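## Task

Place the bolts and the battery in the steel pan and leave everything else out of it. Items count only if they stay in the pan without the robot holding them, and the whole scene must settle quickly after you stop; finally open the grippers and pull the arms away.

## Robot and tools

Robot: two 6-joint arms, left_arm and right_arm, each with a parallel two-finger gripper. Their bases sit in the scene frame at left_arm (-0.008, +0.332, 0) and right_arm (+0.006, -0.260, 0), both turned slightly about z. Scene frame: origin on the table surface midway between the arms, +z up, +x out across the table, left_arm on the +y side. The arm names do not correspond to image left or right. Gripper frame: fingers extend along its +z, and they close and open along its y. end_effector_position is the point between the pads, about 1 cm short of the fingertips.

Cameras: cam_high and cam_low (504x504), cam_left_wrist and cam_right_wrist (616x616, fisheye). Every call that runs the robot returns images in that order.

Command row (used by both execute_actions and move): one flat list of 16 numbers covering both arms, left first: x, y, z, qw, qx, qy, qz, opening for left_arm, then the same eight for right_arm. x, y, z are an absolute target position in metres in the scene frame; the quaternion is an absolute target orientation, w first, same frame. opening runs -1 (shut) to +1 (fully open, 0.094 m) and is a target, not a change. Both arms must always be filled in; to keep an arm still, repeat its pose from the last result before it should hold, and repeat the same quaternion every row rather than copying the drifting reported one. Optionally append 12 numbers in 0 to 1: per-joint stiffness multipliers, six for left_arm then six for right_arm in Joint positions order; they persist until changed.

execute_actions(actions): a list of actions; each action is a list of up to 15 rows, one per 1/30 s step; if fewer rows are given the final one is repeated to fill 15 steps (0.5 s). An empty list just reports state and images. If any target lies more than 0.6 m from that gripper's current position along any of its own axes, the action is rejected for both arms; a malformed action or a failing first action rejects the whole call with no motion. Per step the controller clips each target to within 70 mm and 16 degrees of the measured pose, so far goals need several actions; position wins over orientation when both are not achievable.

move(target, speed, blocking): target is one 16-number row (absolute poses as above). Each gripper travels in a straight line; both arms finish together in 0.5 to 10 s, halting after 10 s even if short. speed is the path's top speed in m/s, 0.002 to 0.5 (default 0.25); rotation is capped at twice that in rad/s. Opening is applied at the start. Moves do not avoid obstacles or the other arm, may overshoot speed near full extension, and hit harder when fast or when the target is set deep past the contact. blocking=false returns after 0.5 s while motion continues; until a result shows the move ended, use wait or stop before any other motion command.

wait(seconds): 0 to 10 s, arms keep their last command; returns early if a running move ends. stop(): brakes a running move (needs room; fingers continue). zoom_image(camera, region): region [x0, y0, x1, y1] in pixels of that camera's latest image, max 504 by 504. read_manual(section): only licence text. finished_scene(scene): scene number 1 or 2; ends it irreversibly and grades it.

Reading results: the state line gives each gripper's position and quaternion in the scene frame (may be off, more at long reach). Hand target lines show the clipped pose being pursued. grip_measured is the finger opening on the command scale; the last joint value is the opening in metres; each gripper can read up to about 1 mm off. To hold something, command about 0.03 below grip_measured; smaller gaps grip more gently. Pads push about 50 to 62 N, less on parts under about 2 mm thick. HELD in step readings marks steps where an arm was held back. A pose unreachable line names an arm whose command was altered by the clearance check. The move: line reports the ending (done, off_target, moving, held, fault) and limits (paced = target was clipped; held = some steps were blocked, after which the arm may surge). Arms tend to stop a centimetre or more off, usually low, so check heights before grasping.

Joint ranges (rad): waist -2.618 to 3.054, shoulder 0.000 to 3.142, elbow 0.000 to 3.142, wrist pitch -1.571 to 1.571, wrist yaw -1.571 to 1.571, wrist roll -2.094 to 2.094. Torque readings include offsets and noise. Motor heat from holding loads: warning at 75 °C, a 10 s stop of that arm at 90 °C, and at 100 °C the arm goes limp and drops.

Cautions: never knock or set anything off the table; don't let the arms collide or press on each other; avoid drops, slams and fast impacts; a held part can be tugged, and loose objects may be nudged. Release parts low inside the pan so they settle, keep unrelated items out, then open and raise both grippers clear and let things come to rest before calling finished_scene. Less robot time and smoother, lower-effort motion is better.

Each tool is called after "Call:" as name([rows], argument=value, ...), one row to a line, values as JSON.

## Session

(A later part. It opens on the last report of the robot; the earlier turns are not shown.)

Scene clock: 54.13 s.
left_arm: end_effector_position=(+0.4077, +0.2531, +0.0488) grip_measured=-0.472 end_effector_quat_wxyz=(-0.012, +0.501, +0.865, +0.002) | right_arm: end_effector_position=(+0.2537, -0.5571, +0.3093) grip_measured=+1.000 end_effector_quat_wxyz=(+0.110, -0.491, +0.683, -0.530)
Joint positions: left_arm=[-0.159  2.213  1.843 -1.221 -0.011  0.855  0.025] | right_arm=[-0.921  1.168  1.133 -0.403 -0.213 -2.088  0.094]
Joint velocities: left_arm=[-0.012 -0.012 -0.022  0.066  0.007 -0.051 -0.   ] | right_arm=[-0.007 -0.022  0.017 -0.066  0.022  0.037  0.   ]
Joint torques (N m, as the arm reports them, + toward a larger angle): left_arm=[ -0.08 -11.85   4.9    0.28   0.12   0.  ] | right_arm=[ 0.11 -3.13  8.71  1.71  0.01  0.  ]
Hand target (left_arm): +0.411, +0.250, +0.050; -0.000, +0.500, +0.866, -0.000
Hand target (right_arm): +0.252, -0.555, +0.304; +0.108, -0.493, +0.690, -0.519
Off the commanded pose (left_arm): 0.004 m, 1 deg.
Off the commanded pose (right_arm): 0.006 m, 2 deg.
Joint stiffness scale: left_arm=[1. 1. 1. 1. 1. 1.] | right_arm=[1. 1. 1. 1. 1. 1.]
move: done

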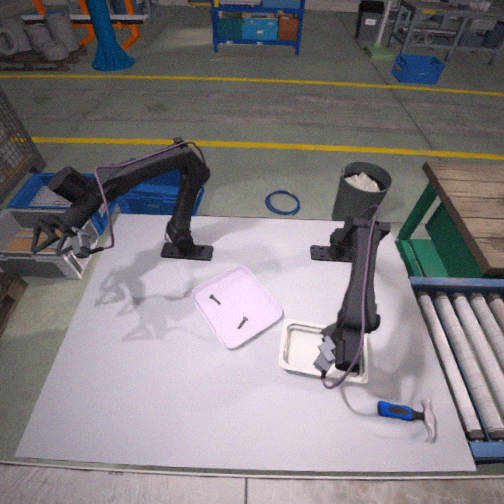

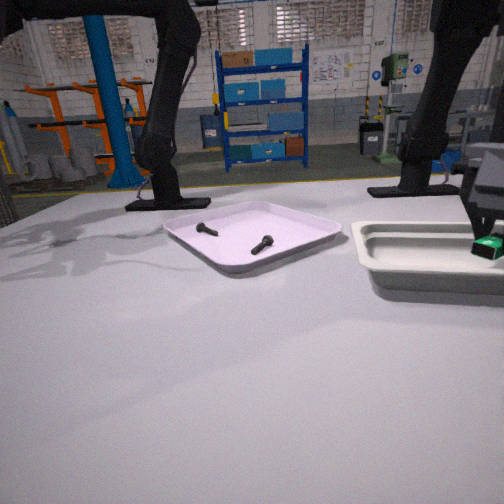

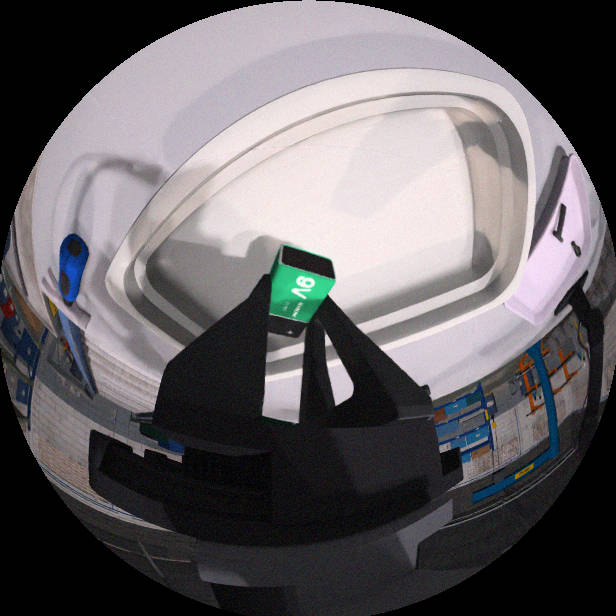

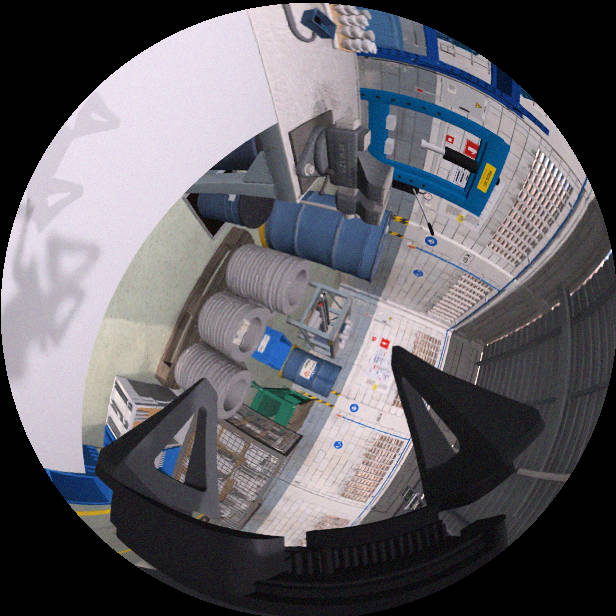

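Call:
move(target=[0.41,0.25,0.033,0,0.5,0.866,0,-0.7, 0.2516,-0.5553,0.3036,0.108,-0.493,0.690,-0.519,1], speed=0.08)

Call:
move(target=[0.41,0.25,0.033,0,0.5,0.866,0,0, 0.2516,-0.5553,0.3036,0.108,-0.493,0.690,-0.519,1])

Call:
move(target=[0.40,0.23,0.11,0,0.5,0.866,0,0, 0.2516,-0.5553,0.3036,0.108,-0.493,0.690,-0.519,1])

Call:
move(target=[0.305,-0.02,0.09,0,0.259,0.966,0,0, 0.2516,-0.5553,0.3036,0.108,-0.493,0.690,-0.519,1], speed=0.3)

Call:
move(target=[0.305,-0.02,0.04,0,0.259,0.966,0,0, 0.2516,-0.5553,0.3036,0.108,-0.493,0.690,-0.519,1], speed=0.1)

Scene clock: 62.53 s.
left_arm: end_effector_position=(+0.4087, +0.2529, +0.0362) grip_measured=-0.472 end_effector_quat_wxyz=(-0.006, +0.501, +0.865, +0.004) | right_arm: end_effector_position=(+0.2537, -0.5571, +0.3093) grip_measured=+1.000 end_effector_quat_wxyz=(+0.110, -0.491, +0.683, -0.530)
Joint positions: left_arm=[-0.159  2.213  1.792 -1.158 -0.011  0.855  0.025] | right_arm=[-0.921  1.168  1.133 -0.403 -0.213 -2.088  0.094]
Joint velocities: left_arm=[-0.002  0.002  0.012 -0.037 -0.007 -0.081 -0.001] | right_arm=[-0.002  0.017  0.002 -0.081  0.081 -0.051  0.   ]
Joint torques (N m, as the arm reports them, + toward a larger angle): left_arm=[ -0.1  -10.98   4.72   0.33   0.13  -0.01] | right_arm=[ 0.12 -3.13  8.7   1.68  0.01  0.  ]
Hand target (left_arm): +0.410, +0.250, +0.033; -0.000, +0.500, +0.866, -0.000
Hand target (right_arm): +0.252, -0.555, +0.304; +0.108, -0.493, +0.690, -0.519
Off the commanded pose (left_arm): 0.005 m, 1 deg.
Off the commanded pose (right_arm): 0.006 m, 2 deg.
Joint stiffness scale: left_arm=[1. 1. 1. 1. 1. 1.] | right_arm=[1. 1. 1. 1. 1. 1.]
move: done

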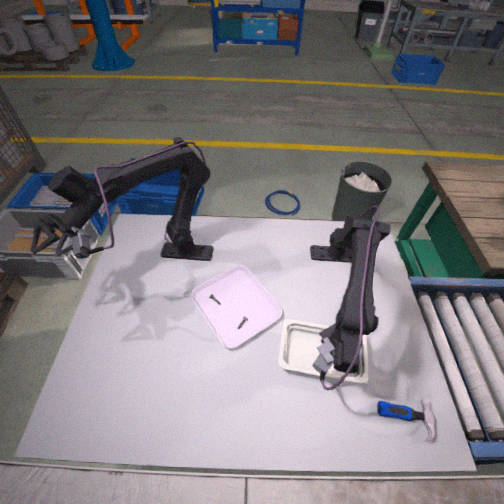

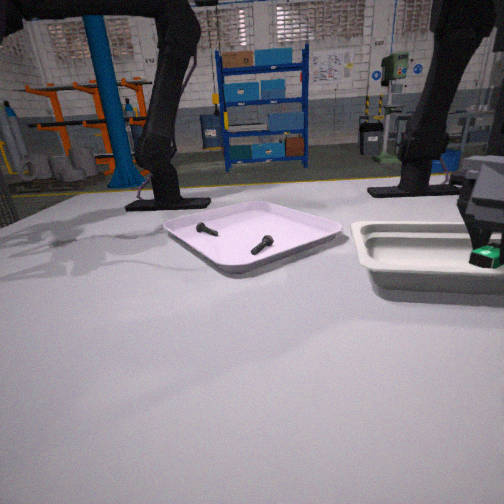

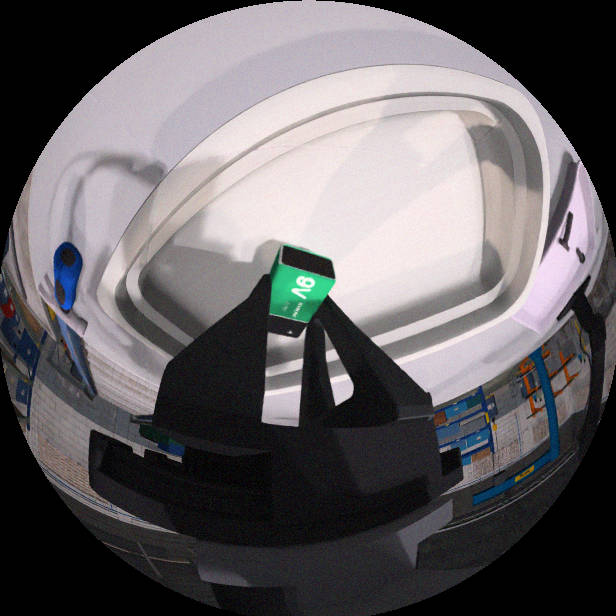

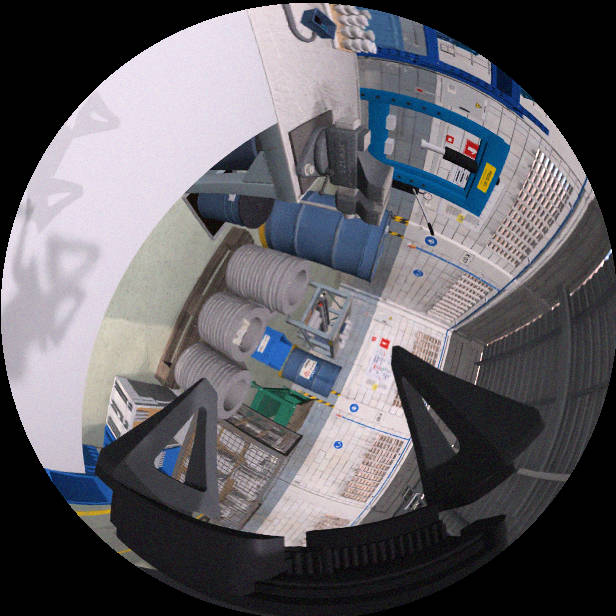

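Scene clock: 63.23 s.
left_arm: end_effector_position=(+0.4090, +0.2529, +0.0362) grip_measured=-0.003 end_effector_quat_wxyz=(-0.005, +0.501, +0.865, +0.004) | right_arm: end_effector_position=(+0.2538, -0.5572, +0.3095) grip_measured=+1.000 end_effector_quat_wxyz=(+0.110, -0.491, +0.682, -0.530)
Joint positions: left_arm=[-0.159  2.213  1.792 -1.157 -0.011  0.855  0.047] | right_arm=[-0.921  1.168  1.133 -0.402 -0.213 -2.088  0.094]
Joint velocities: left_arm=[-0.012 -0.022  0.012 -0.007 -0.022 -0.037 -0.001] | right_arm=[ 0.012  0.007 -0.002 -0.081 -0.037 -0.051  0.   ]
Joint torques (N m, as the arm reports them, + toward a larger angle): left_arm=[ -0.13 -11.03   4.67   0.31   0.12   0.  ] | right_arm=[ 0.11 -3.13  8.7   1.73  0.01  0.  ]
Hand target (left_arm): +0.410, +0.250, +0.033; -0.000, +0.500, +0.866, -0.000
Hand target (right_arm): +0.252, -0.555, +0.304; +0.108, -0.493, +0.690, -0.519
Off the commanded pose (left_arm): 0.004 m, 1 deg.
Off the commanded pose (right_arm): 0.007 m, 2 deg.
Joint stiffness scale: left_arm=[1. 1. 1. 1. 1. 1.] | right_arm=[1. 1. 1. 1. 1. 1.]
move: done

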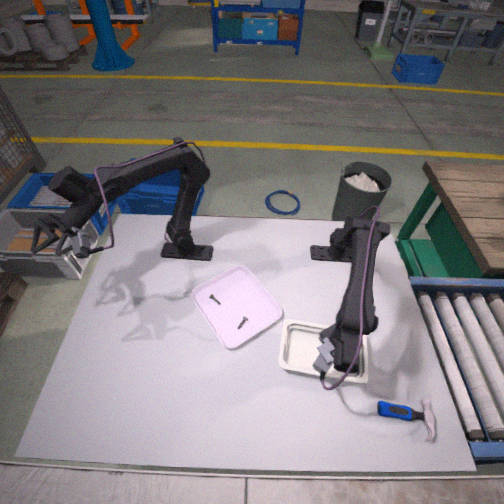

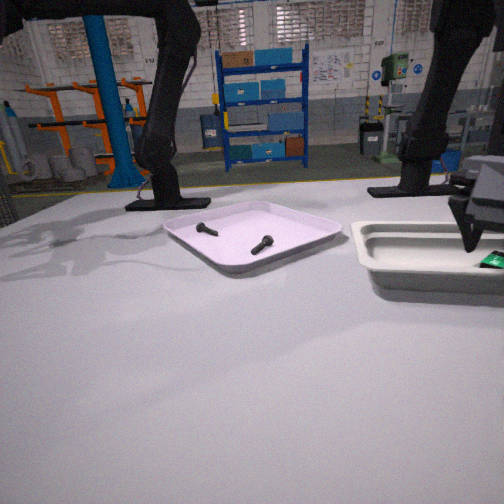

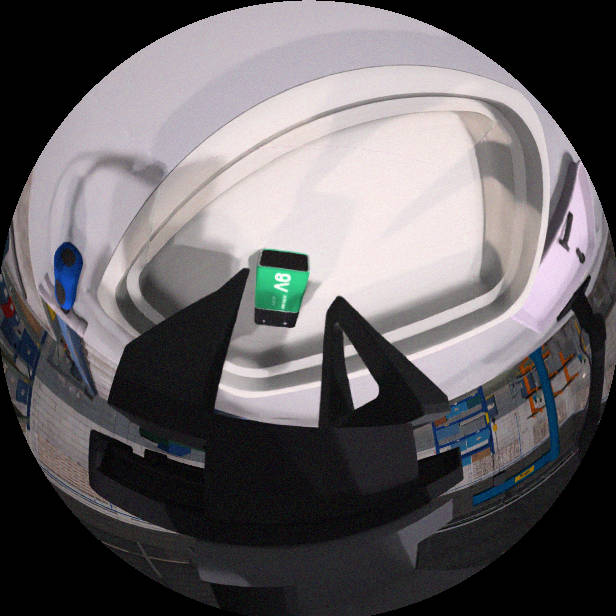

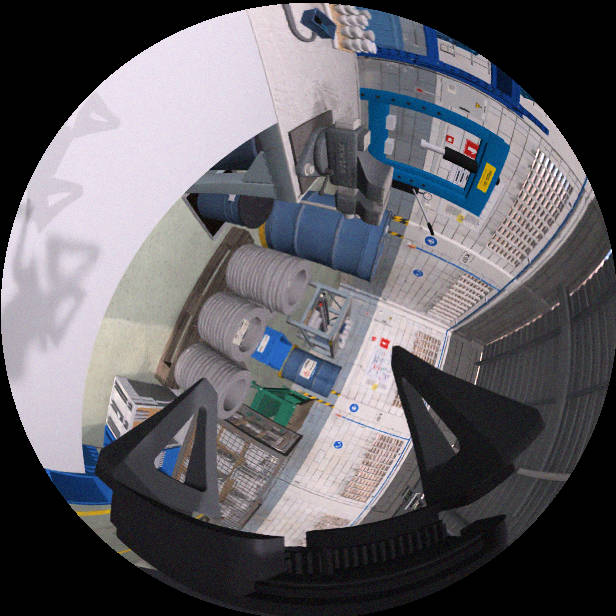

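Scene clock: 64.33 s.
left_arm: end_effector_position=(+0.3964, +0.2334, +0.1006) grip_measured=-0.003 end_effector_quat_wxyz=(-0.012, +0.502, +0.865, +0.001) | right_arm: end_effector_position=(+0.2537, -0.5571, +0.3093) grip_measured=+1.000 end_effector_quat_wxyz=(+0.110, -0.491, +0.683, -0.530)
Joint positions: left_arm=[-0.21   2.174  1.986 -1.404 -0.008  0.806  0.047] | right_arm=[-0.921  1.168  1.133 -0.403 -0.213 -2.088  0.094]
Joint velocities: left_arm=[-0.002 -0.007  0.017  0.081  0.037  0.066  0.   ] | right_arm=[-0.022 -0.022 -0.017  0.051  0.022 -0.051  0.   ]
Joint torques (N m, as the arm reports them, + toward a larger angle): left_arm=[ -0.28 -11.56   7.17  -0.03   0.09  -0.05] | right_arm=[ 0.12 -3.12  8.7   1.7   0.01  0.  ]
Hand target (left_arm): +0.399, +0.230, +0.110; +0.000, +0.500, +0.866, -0.000
Hand target (right_arm): +0.252, -0.555, +0.304; +0.108, -0.493, +0.690, -0.519
Off the commanded pose (left_arm): 0.011 m, 1 deg.
Off the commanded pose (right_arm): 0.006 m, 2 deg.
Joint stiffness scale: left_arm=[1. 1. 1. 1. 1. 1.] | right_arm=[1. 1. 1. 1. 1. 1.]
move: off_target (left_arm)

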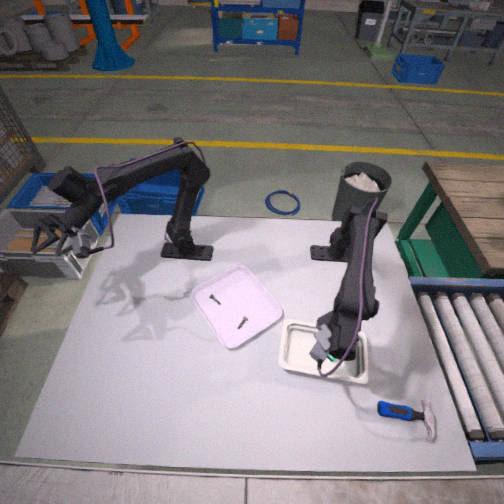

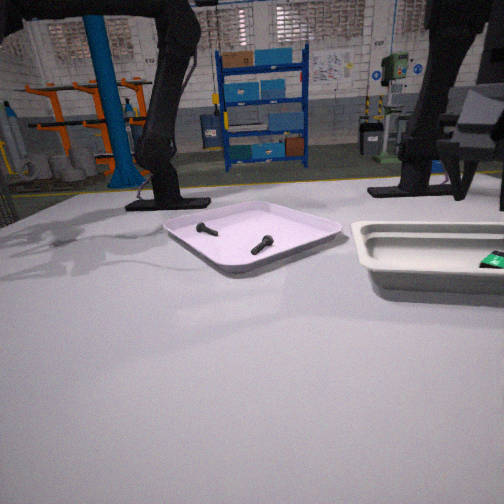

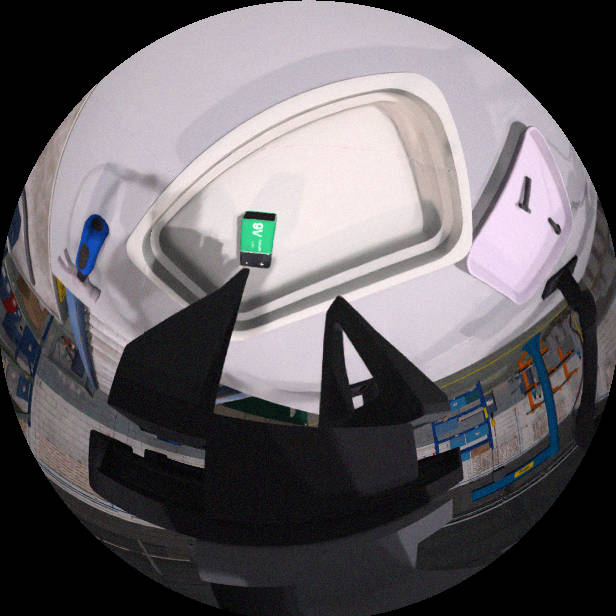

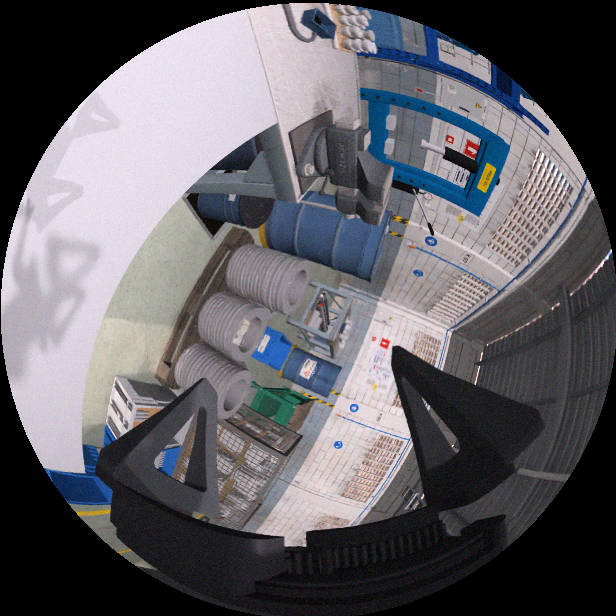

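Scene clock: 66.13 s.
left_arm: end_effector_position=(+0.3003, -0.0220, +0.0837) grip_measured=-0.003 end_effector_quat_wxyz=(-0.011, +0.265, +0.964, -0.004) | right_arm: end_effector_position=(+0.2537, -0.5571, +0.3093) grip_measured=+1.000 end_effector_quat_wxyz=(+0.110, -0.491, +0.683, -0.530)
Joint positions: left_arm=[-0.814  2.463  2.413 -1.535  0.018 -0.314  0.047] | right_arm=[-0.921  1.168  1.133 -0.403 -0.213 -2.088  0.094]
Joint velocities: left_arm=[-0.002 -0.002  0.007 -0.037 -0.022 -0.007 -0.001] | right_arm=[-0.012 -0.012  0.002 -0.022 -0.022 -0.007  0.   ]
Joint torques (N m, as the arm reports them, + toward a larger angle): left_arm=[  0.37 -12.51   7.31  -0.06  -0.1   -0.02] | right_arm=[ 0.12 -3.13  8.7   1.7   0.01  0.  ]
Hand target (left_arm): +0.305, -0.022, +0.090; -0.002, +0.259, +0.966, -0.004
Hand target (right_arm): +0.252, -0.555, +0.304; +0.108, -0.493, +0.690, -0.519
Off the commanded pose (left_arm): 0.008 m, 2 deg.
Off the commanded pose (right_arm): 0.006 m, 2 deg.
Joint stiffness scale: left_arm=[1. 1. 1. 1. 1. 1.] | right_arm=[1. 1. 1. 1. 1. 1.]
move: done

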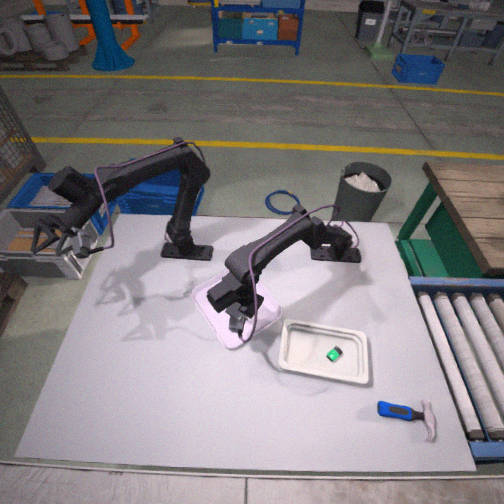

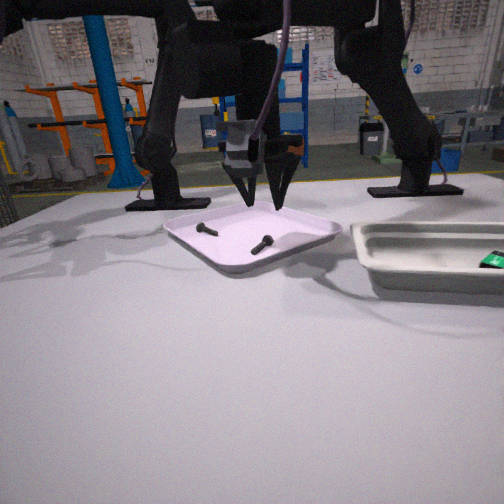

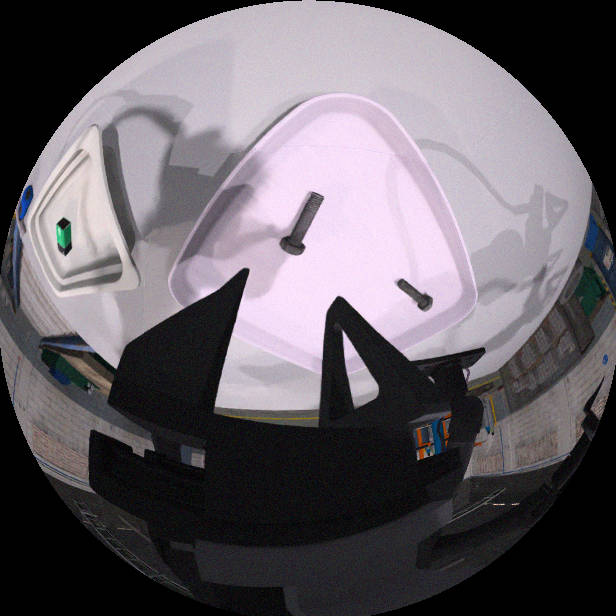

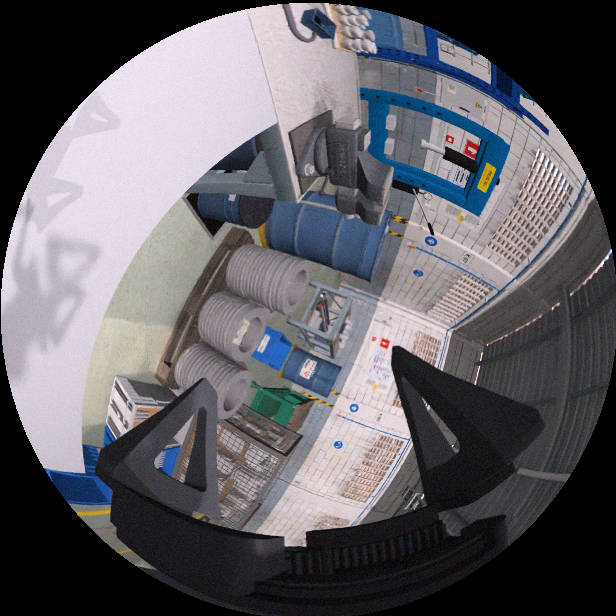

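Scene clock: 67.20 s.
left_arm: end_effector_position=(+0.2994, -0.0191, +0.0276) grip_measured=-0.003 end_effector_quat_wxyz=(-0.021, +0.264, +0.964, +0.007) | right_arm: end_effector_position=(+0.2537, -0.5571, +0.3093) grip_measured=+1.000 end_effector_quat_wxyz=(+0.110, -0.491, +0.683, -0.530)
Joint positions: left_arm=[-0.814  2.463  2.189 -1.34   0.011 -0.316  0.047] | right_arm=[-0.921  1.168  1.133 -0.403 -0.213 -2.088  0.094]
Joint velocities: left_arm=[-0.002 -0.007  0.007 -0.051  0.007  0.007  0.   ] | right_arm=[ 0.002 -0.012 -0.017 -0.022 -0.051  0.007  0.   ]
Joint torques (N m, as the arm reports them, + toward a larger angle): left_arm=[  0.28 -15.77   4.62   0.25  -0.12  -0.06] | right_arm=[ 0.12 -3.13  8.7   1.7   0.01  0.  ]
Hand target (left_arm): +0.305, -0.020, +0.040; -0.000, +0.259, +0.966, +0.000
Hand target (right_arm): +0.252, -0.555, +0.304; +0.108, -0.493, +0.690, -0.519
Off the commanded pose (left_arm): 0.014 m, 3 deg.
Off the commanded pose (right_arm): 0.006 m, 2 deg.
Joint stiffness scale: left_arm=[1. 1. 1. 1. 1. 1.] | right_arm=[1. 1. 1. 1. 1. 1.]
move: off_target (left_arm)

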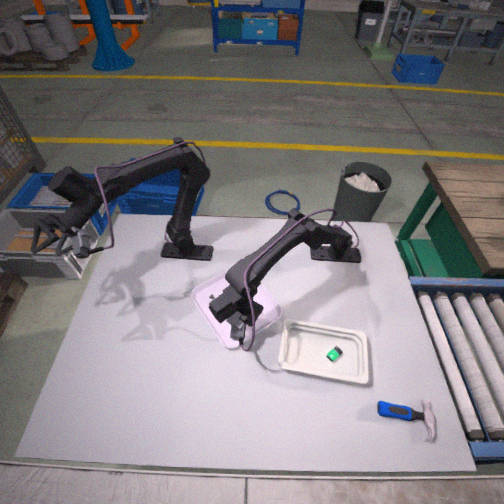

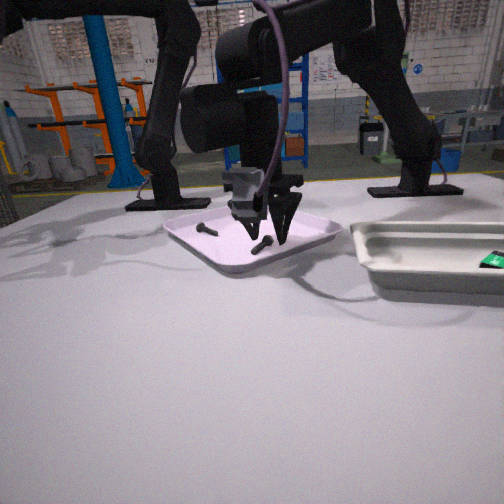

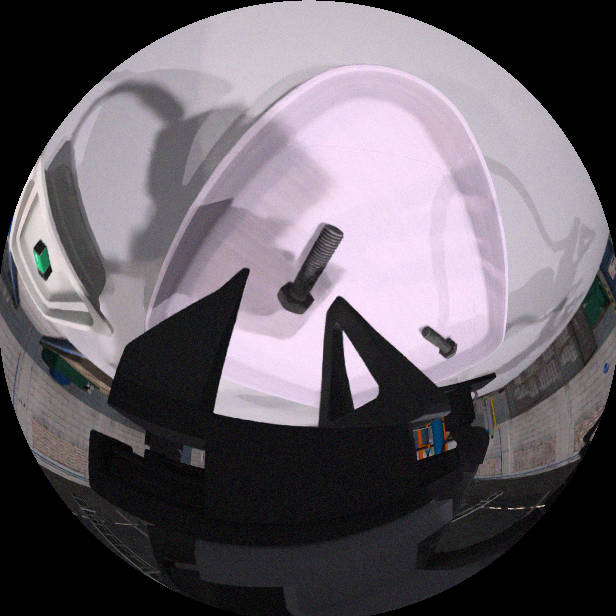

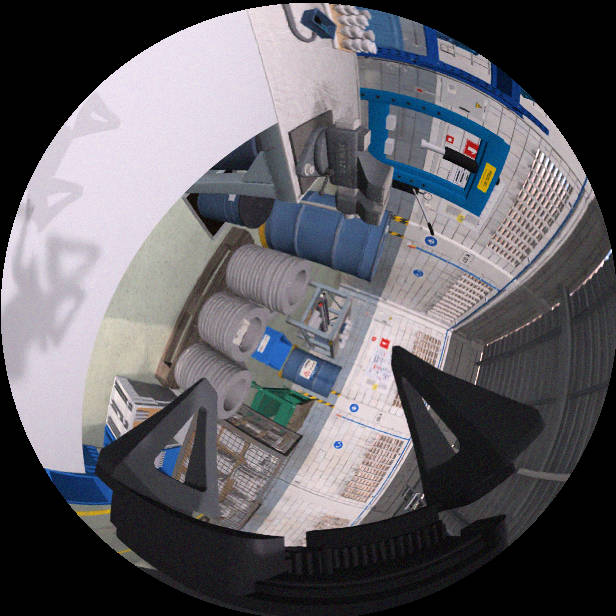

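Call:
move(target=[0.308,-0.022,0.031,0,0.259,0.966,0,0, 0.2516,-0.5553,0.3036,0.108,-0.493,0.690,-0.519,1], speed=0.04)

Scene clock: 70.97 s.
left_arm: end_effector_position=(+0.3029, -0.0231, +0.0274) grip_measured=-0.003 end_effector_quat_wxyz=(-0.012, +0.264, +0.965, +0.001) | right_arm: end_effector_position=(+0.2538, -0.5572, +0.3094) grip_measured=+1.000 end_effector_quat_wxyz=(+0.110, -0.491, +0.683, -0.530)
Joint positions: left_arm=[-0.814  2.463  2.189 -1.319  0.011 -0.316  0.047] | right_arm=[-0.921  1.168  1.133 -0.403 -0.213 -2.088  0.094]
Joint velocities: left_arm=[ 0.012 -0.012  0.002  0.11  -0.066  0.022  0.001] | right_arm=[-0.002  0.012  0.007 -0.051 -0.051  0.022  0.   ]
Joint torques (N m, as the arm reports them, + toward a larger angle): left_arm=[  0.44 -14.33   4.35   0.24  -0.12  -0.01] | right_arm=[ 0.11 -3.13  8.71  1.71  0.01  0.  ]
Hand target (left_arm): +0.308, -0.022, +0.031; -0.000, +0.259, +0.966, +0.000
Hand target (right_arm): +0.252, -0.555, +0.304; +0.108, -0.493, +0.690, -0.519
Off the commanded pose (left_arm): 0.006 m, 2 deg.
Off the commanded pose (right_arm): 0.006 m, 2 deg.
Joint stiffness scale: left_arm=[1. 1. 1. 1. 1. 1.] | right_arm=[1. 1. 1. 1. 1. 1.]
move: done

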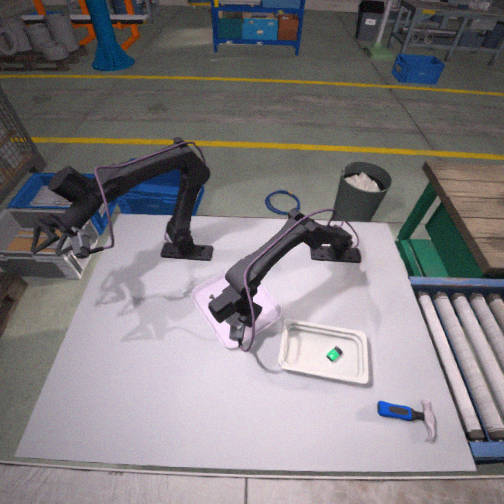

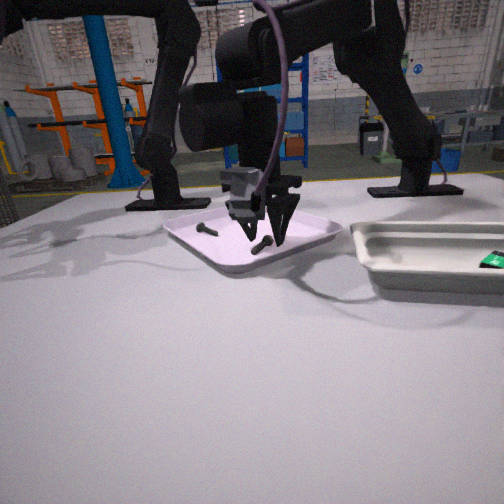

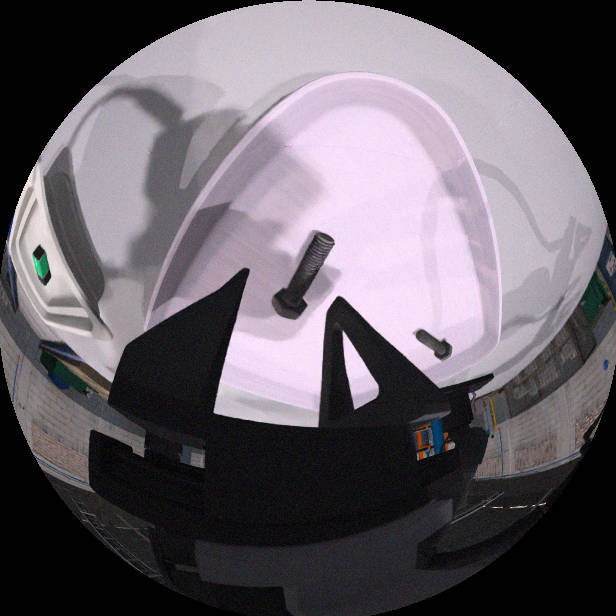

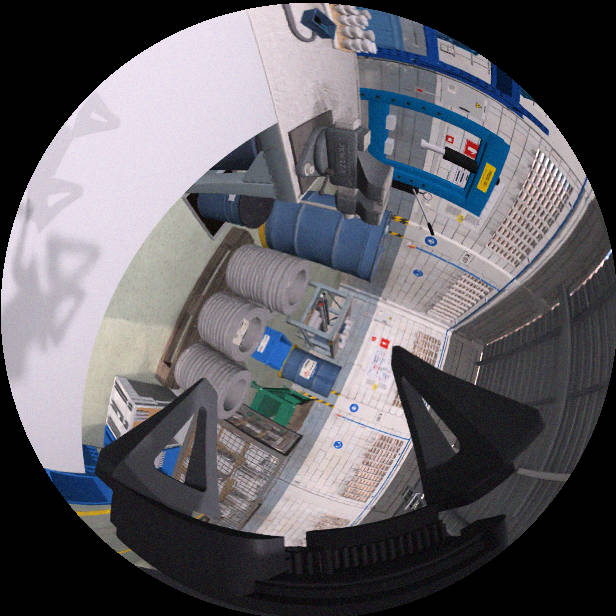

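Call:
move(target=[0.305,-0.02,0.02,0,0.259,0.966,0,0, 0.2516,-0.5553,0.3036,0.108,-0.493,0.690,-0.519,1], speed=0.04)

Call:
move(target=[0.305,-0.02,0.02,0,0.259,0.966,0,-1, 0.2516,-0.5553,0.3036,0.108,-0.493,0.690,-0.519,1])

Call:
move(target=[0.31,0.0,0.12,0,0.259,0.966,0,-1, 0.2516,-0.5553,0.3036,0.108,-0.493,0.690,-0.519,1], speed=0.2)

Scene clock: 75.53 s.
left_arm: end_effector_position=(+0.3001, -0.0199, +0.0183) grip_measured=-0.003 end_effector_quat_wxyz=(-0.014, +0.263, +0.965, +0.002) | right_arm: end_effector_position=(+0.2538, -0.5572, +0.3095) grip_measured=+1.000 end_effector_quat_wxyz=(+0.110, -0.491, +0.682, -0.530)
Joint positions: left_arm=[-0.814  2.447  2.125 -1.274  0.011 -0.317  0.047] | right_arm=[-0.921  1.168  1.133 -0.402 -0.213 -2.088  0.094]
Joint velocities: left_arm=[-0.017 -0.007  0.022 -0.022 -0.081 -0.007 -0.   ] | right_arm=[ 0.002  0.027 -0.007 -0.037 -0.095 -0.066  0.   ]
Joint torques (N m, as the arm reports them, + toward a larger angle): left_arm=[  0.15 -14.09   4.     0.36  -0.15  -0.03] | right_arm=[ 0.11 -3.12  8.71  1.72  0.01  0.  ]
Hand target (left_arm): +0.305, -0.020, +0.020; -0.001, +0.259, +0.966, +0.000
Hand target (right_arm): +0.252, -0.555, +0.304; +0.108, -0.493, +0.690, -0.519
Off the commanded pose (left_arm): 0.005 m, 2 deg.
Off the commanded pose (right_arm): 0.007 m, 2 deg.
Joint stiffness scale: left_arm=[1. 1. 1. 1. 1. 1.] | right_arm=[1. 1. 1. 1. 1. 1.]
move: done

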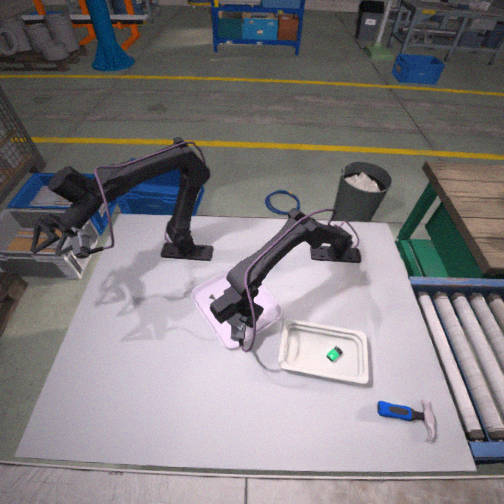

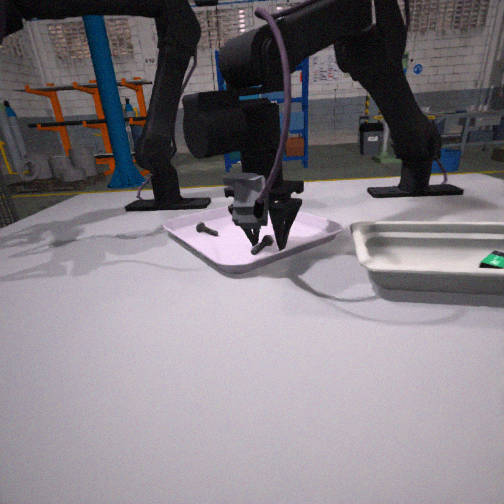

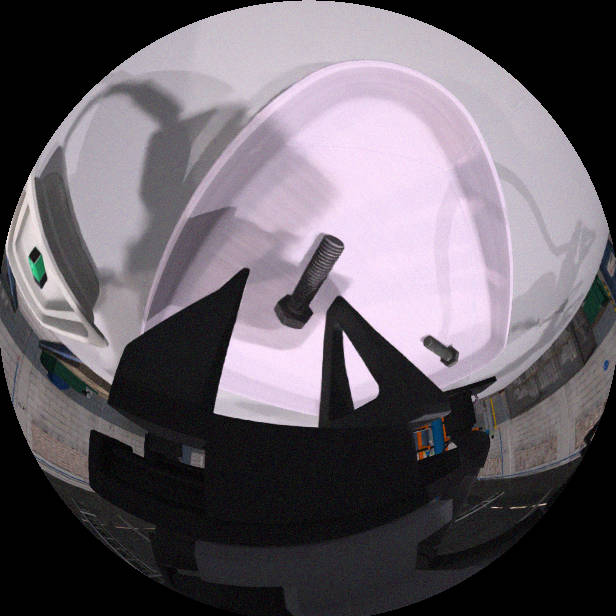

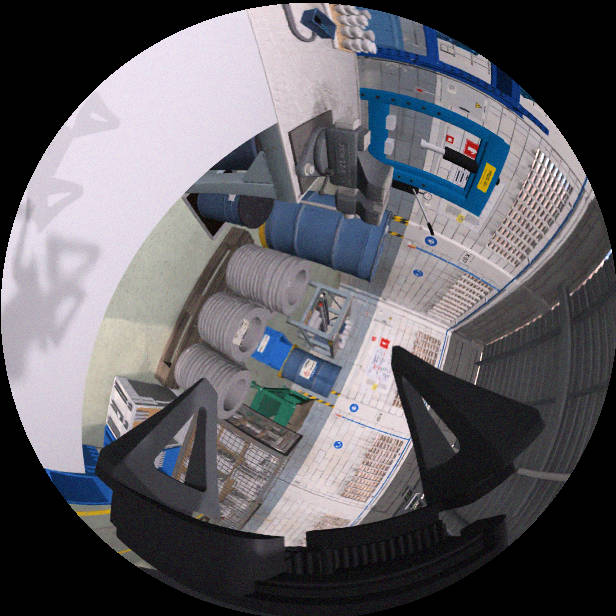

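Scene clock: 76.23 s.
left_arm: end_effector_position=(+0.2998, -0.0208, +0.0183) grip_measured=-0.700 end_effector_quat_wxyz=(-0.014, +0.263, +0.965, -0.000) | right_arm: end_effector_position=(+0.2538, -0.5572, +0.3094) grip_measured=+1.000 end_effector_quat_wxyz=(+0.110, -0.491, +0.683, -0.530)
Joint positions: left_arm=[-0.814  2.447  2.125 -1.272  0.016 -0.317  0.014] | right_arm=[-0.921  1.168  1.133 -0.403 -0.213 -2.088  0.094]
Joint velocities: left_arm=[-0.012 -0.017 -0.022 -0.051 -0.022 -0.022  0.001] | right_arm=[-0.002  0.002 -0.002  0.022 -0.051 -0.051  0.   ]
Joint torques (N m, as the arm reports them, + toward a larger angle): left_arm=[  0.36 -14.11   3.9    0.38  -0.17  -0.04] | right_arm=[ 0.11 -3.13  8.71  1.74  0.01  0.  ]
Hand target (left_arm): +0.305, -0.020, +0.020; -0.000, +0.259, +0.966, +0.000
Hand target (right_arm): +0.252, -0.555, +0.304; +0.108, -0.493, +0.690, -0.519
Off the commanded pose (left_arm): 0.006 m, 2 deg.
Off the commanded pose (right_arm): 0.006 m, 2 deg.
Joint stiffness scale: left_arm=[1. 1. 1. 1. 1. 1.] | right_arm=[1. 1. 1. 1. 1. 1.]
move: done

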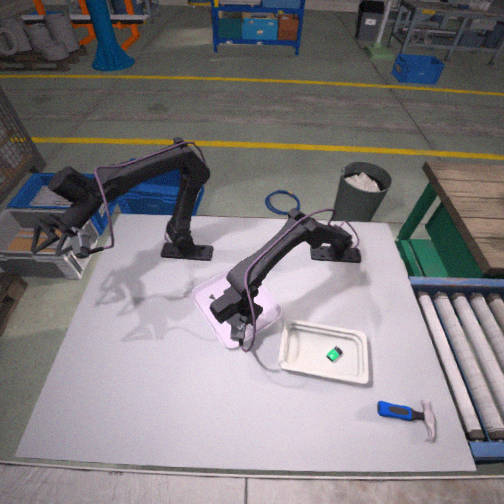

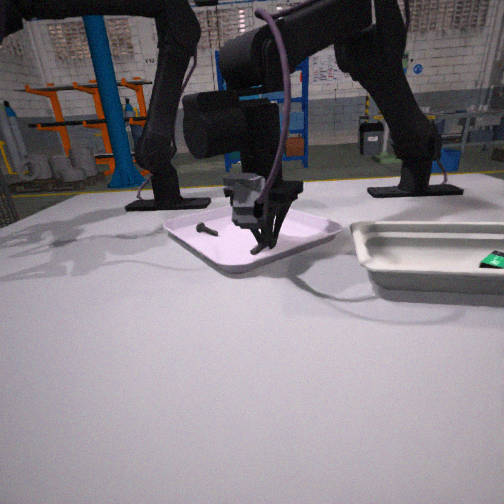

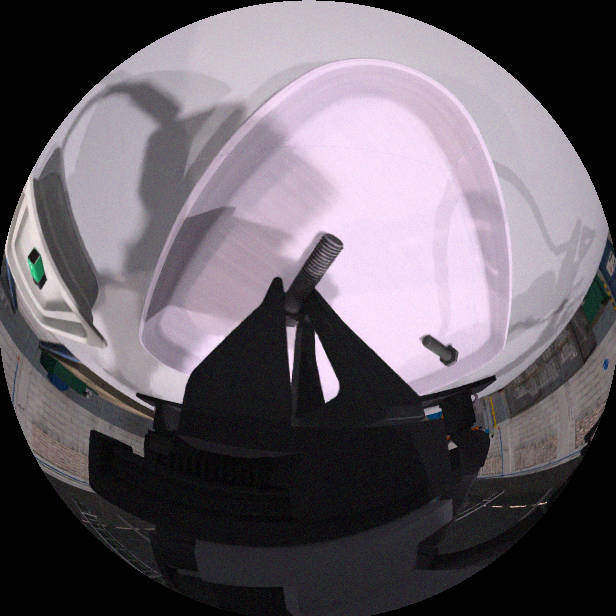

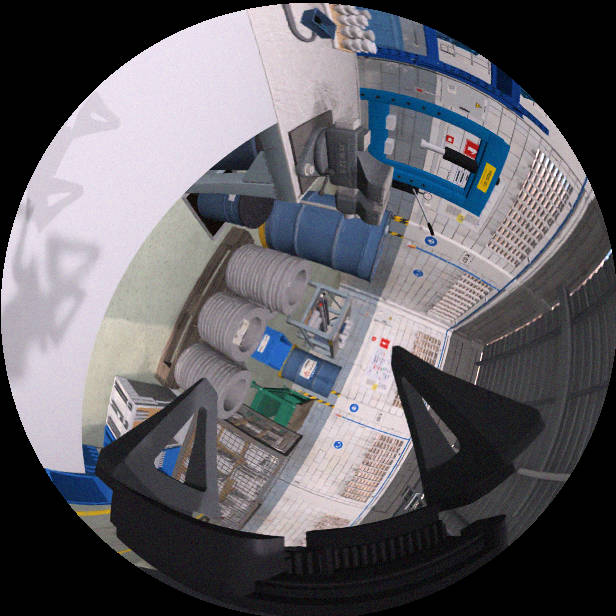

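Scene clock: 77.40 s.
left_arm: end_effector_position=(+0.3052, -0.0004, +0.1092) grip_measured=-0.700 end_effector_quat_wxyz=(-0.003, +0.258, +0.966, -0.004) | right_arm: end_effector_position=(+0.2538, -0.5572, +0.3094) grip_measured=+1.000 end_effector_quat_wxyz=(+0.110, -0.491, +0.683, -0.530)
Joint positions: left_arm=[-0.778  2.382  2.37  -1.56   0.009 -0.293  0.014] | right_arm=[-0.921  1.168  1.133 -0.403 -0.213 -2.088  0.094]
Joint velocities: left_arm=[-0.012 -0.002 -0.002 -0.051  0.022 -0.037  0.   ] | right_arm=[ 0.002 -0.017 -0.002 -0.007 -0.007 -0.037  0.   ]
Joint torques (N m, as the arm reports them, + toward a larger angle): left_arm=[  0.5  -13.43   6.57   0.06  -0.12   0.14] | right_arm=[ 0.12 -3.13  8.71  1.7   0.01  0.  ]
Hand target (left_arm): +0.309, +0.001, +0.120; +0.009, +0.259, +0.966, -0.005
Hand target (right_arm): +0.252, -0.555, +0.304; +0.108, -0.493, +0.690, -0.519
Off the commanded pose (left_arm): 0.012 m, 1 deg.
Off the commanded pose (right_arm): 0.006 m, 2 deg.
Joint stiffness scale: left_arm=[1. 1. 1. 1. 1. 1.] | right_arm=[1. 1. 1. 1. 1. 1.]
joint sent to its limit (left arm) — the command would take joint 4 (wrist pitch) past its lower limit, so that joint was sent only as far as its limit.
move: off_target (left_arm)

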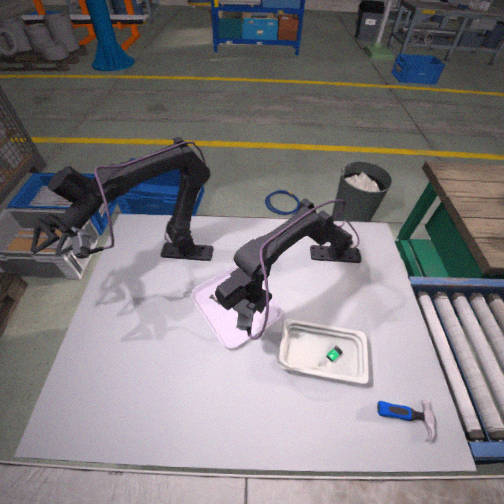

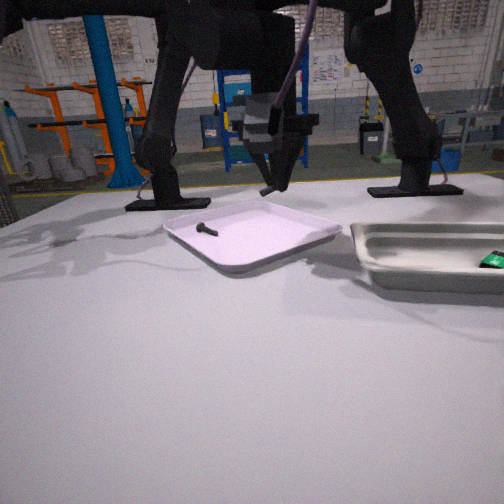

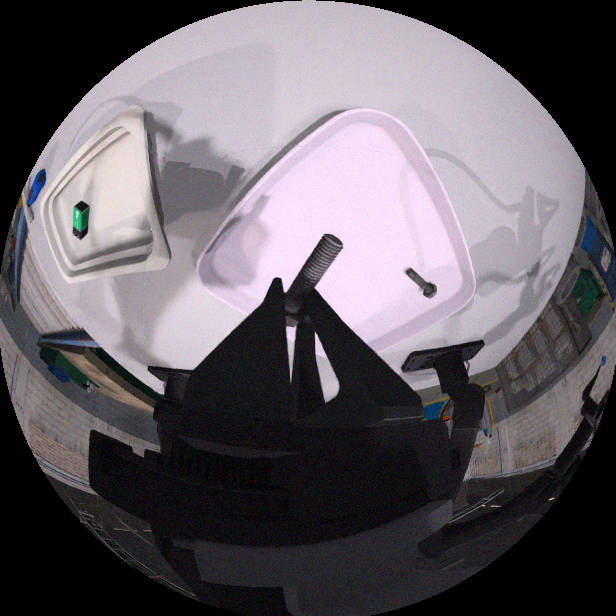

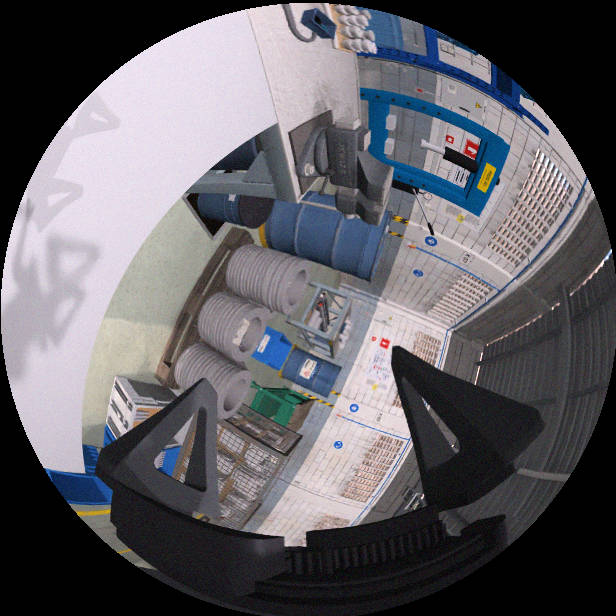

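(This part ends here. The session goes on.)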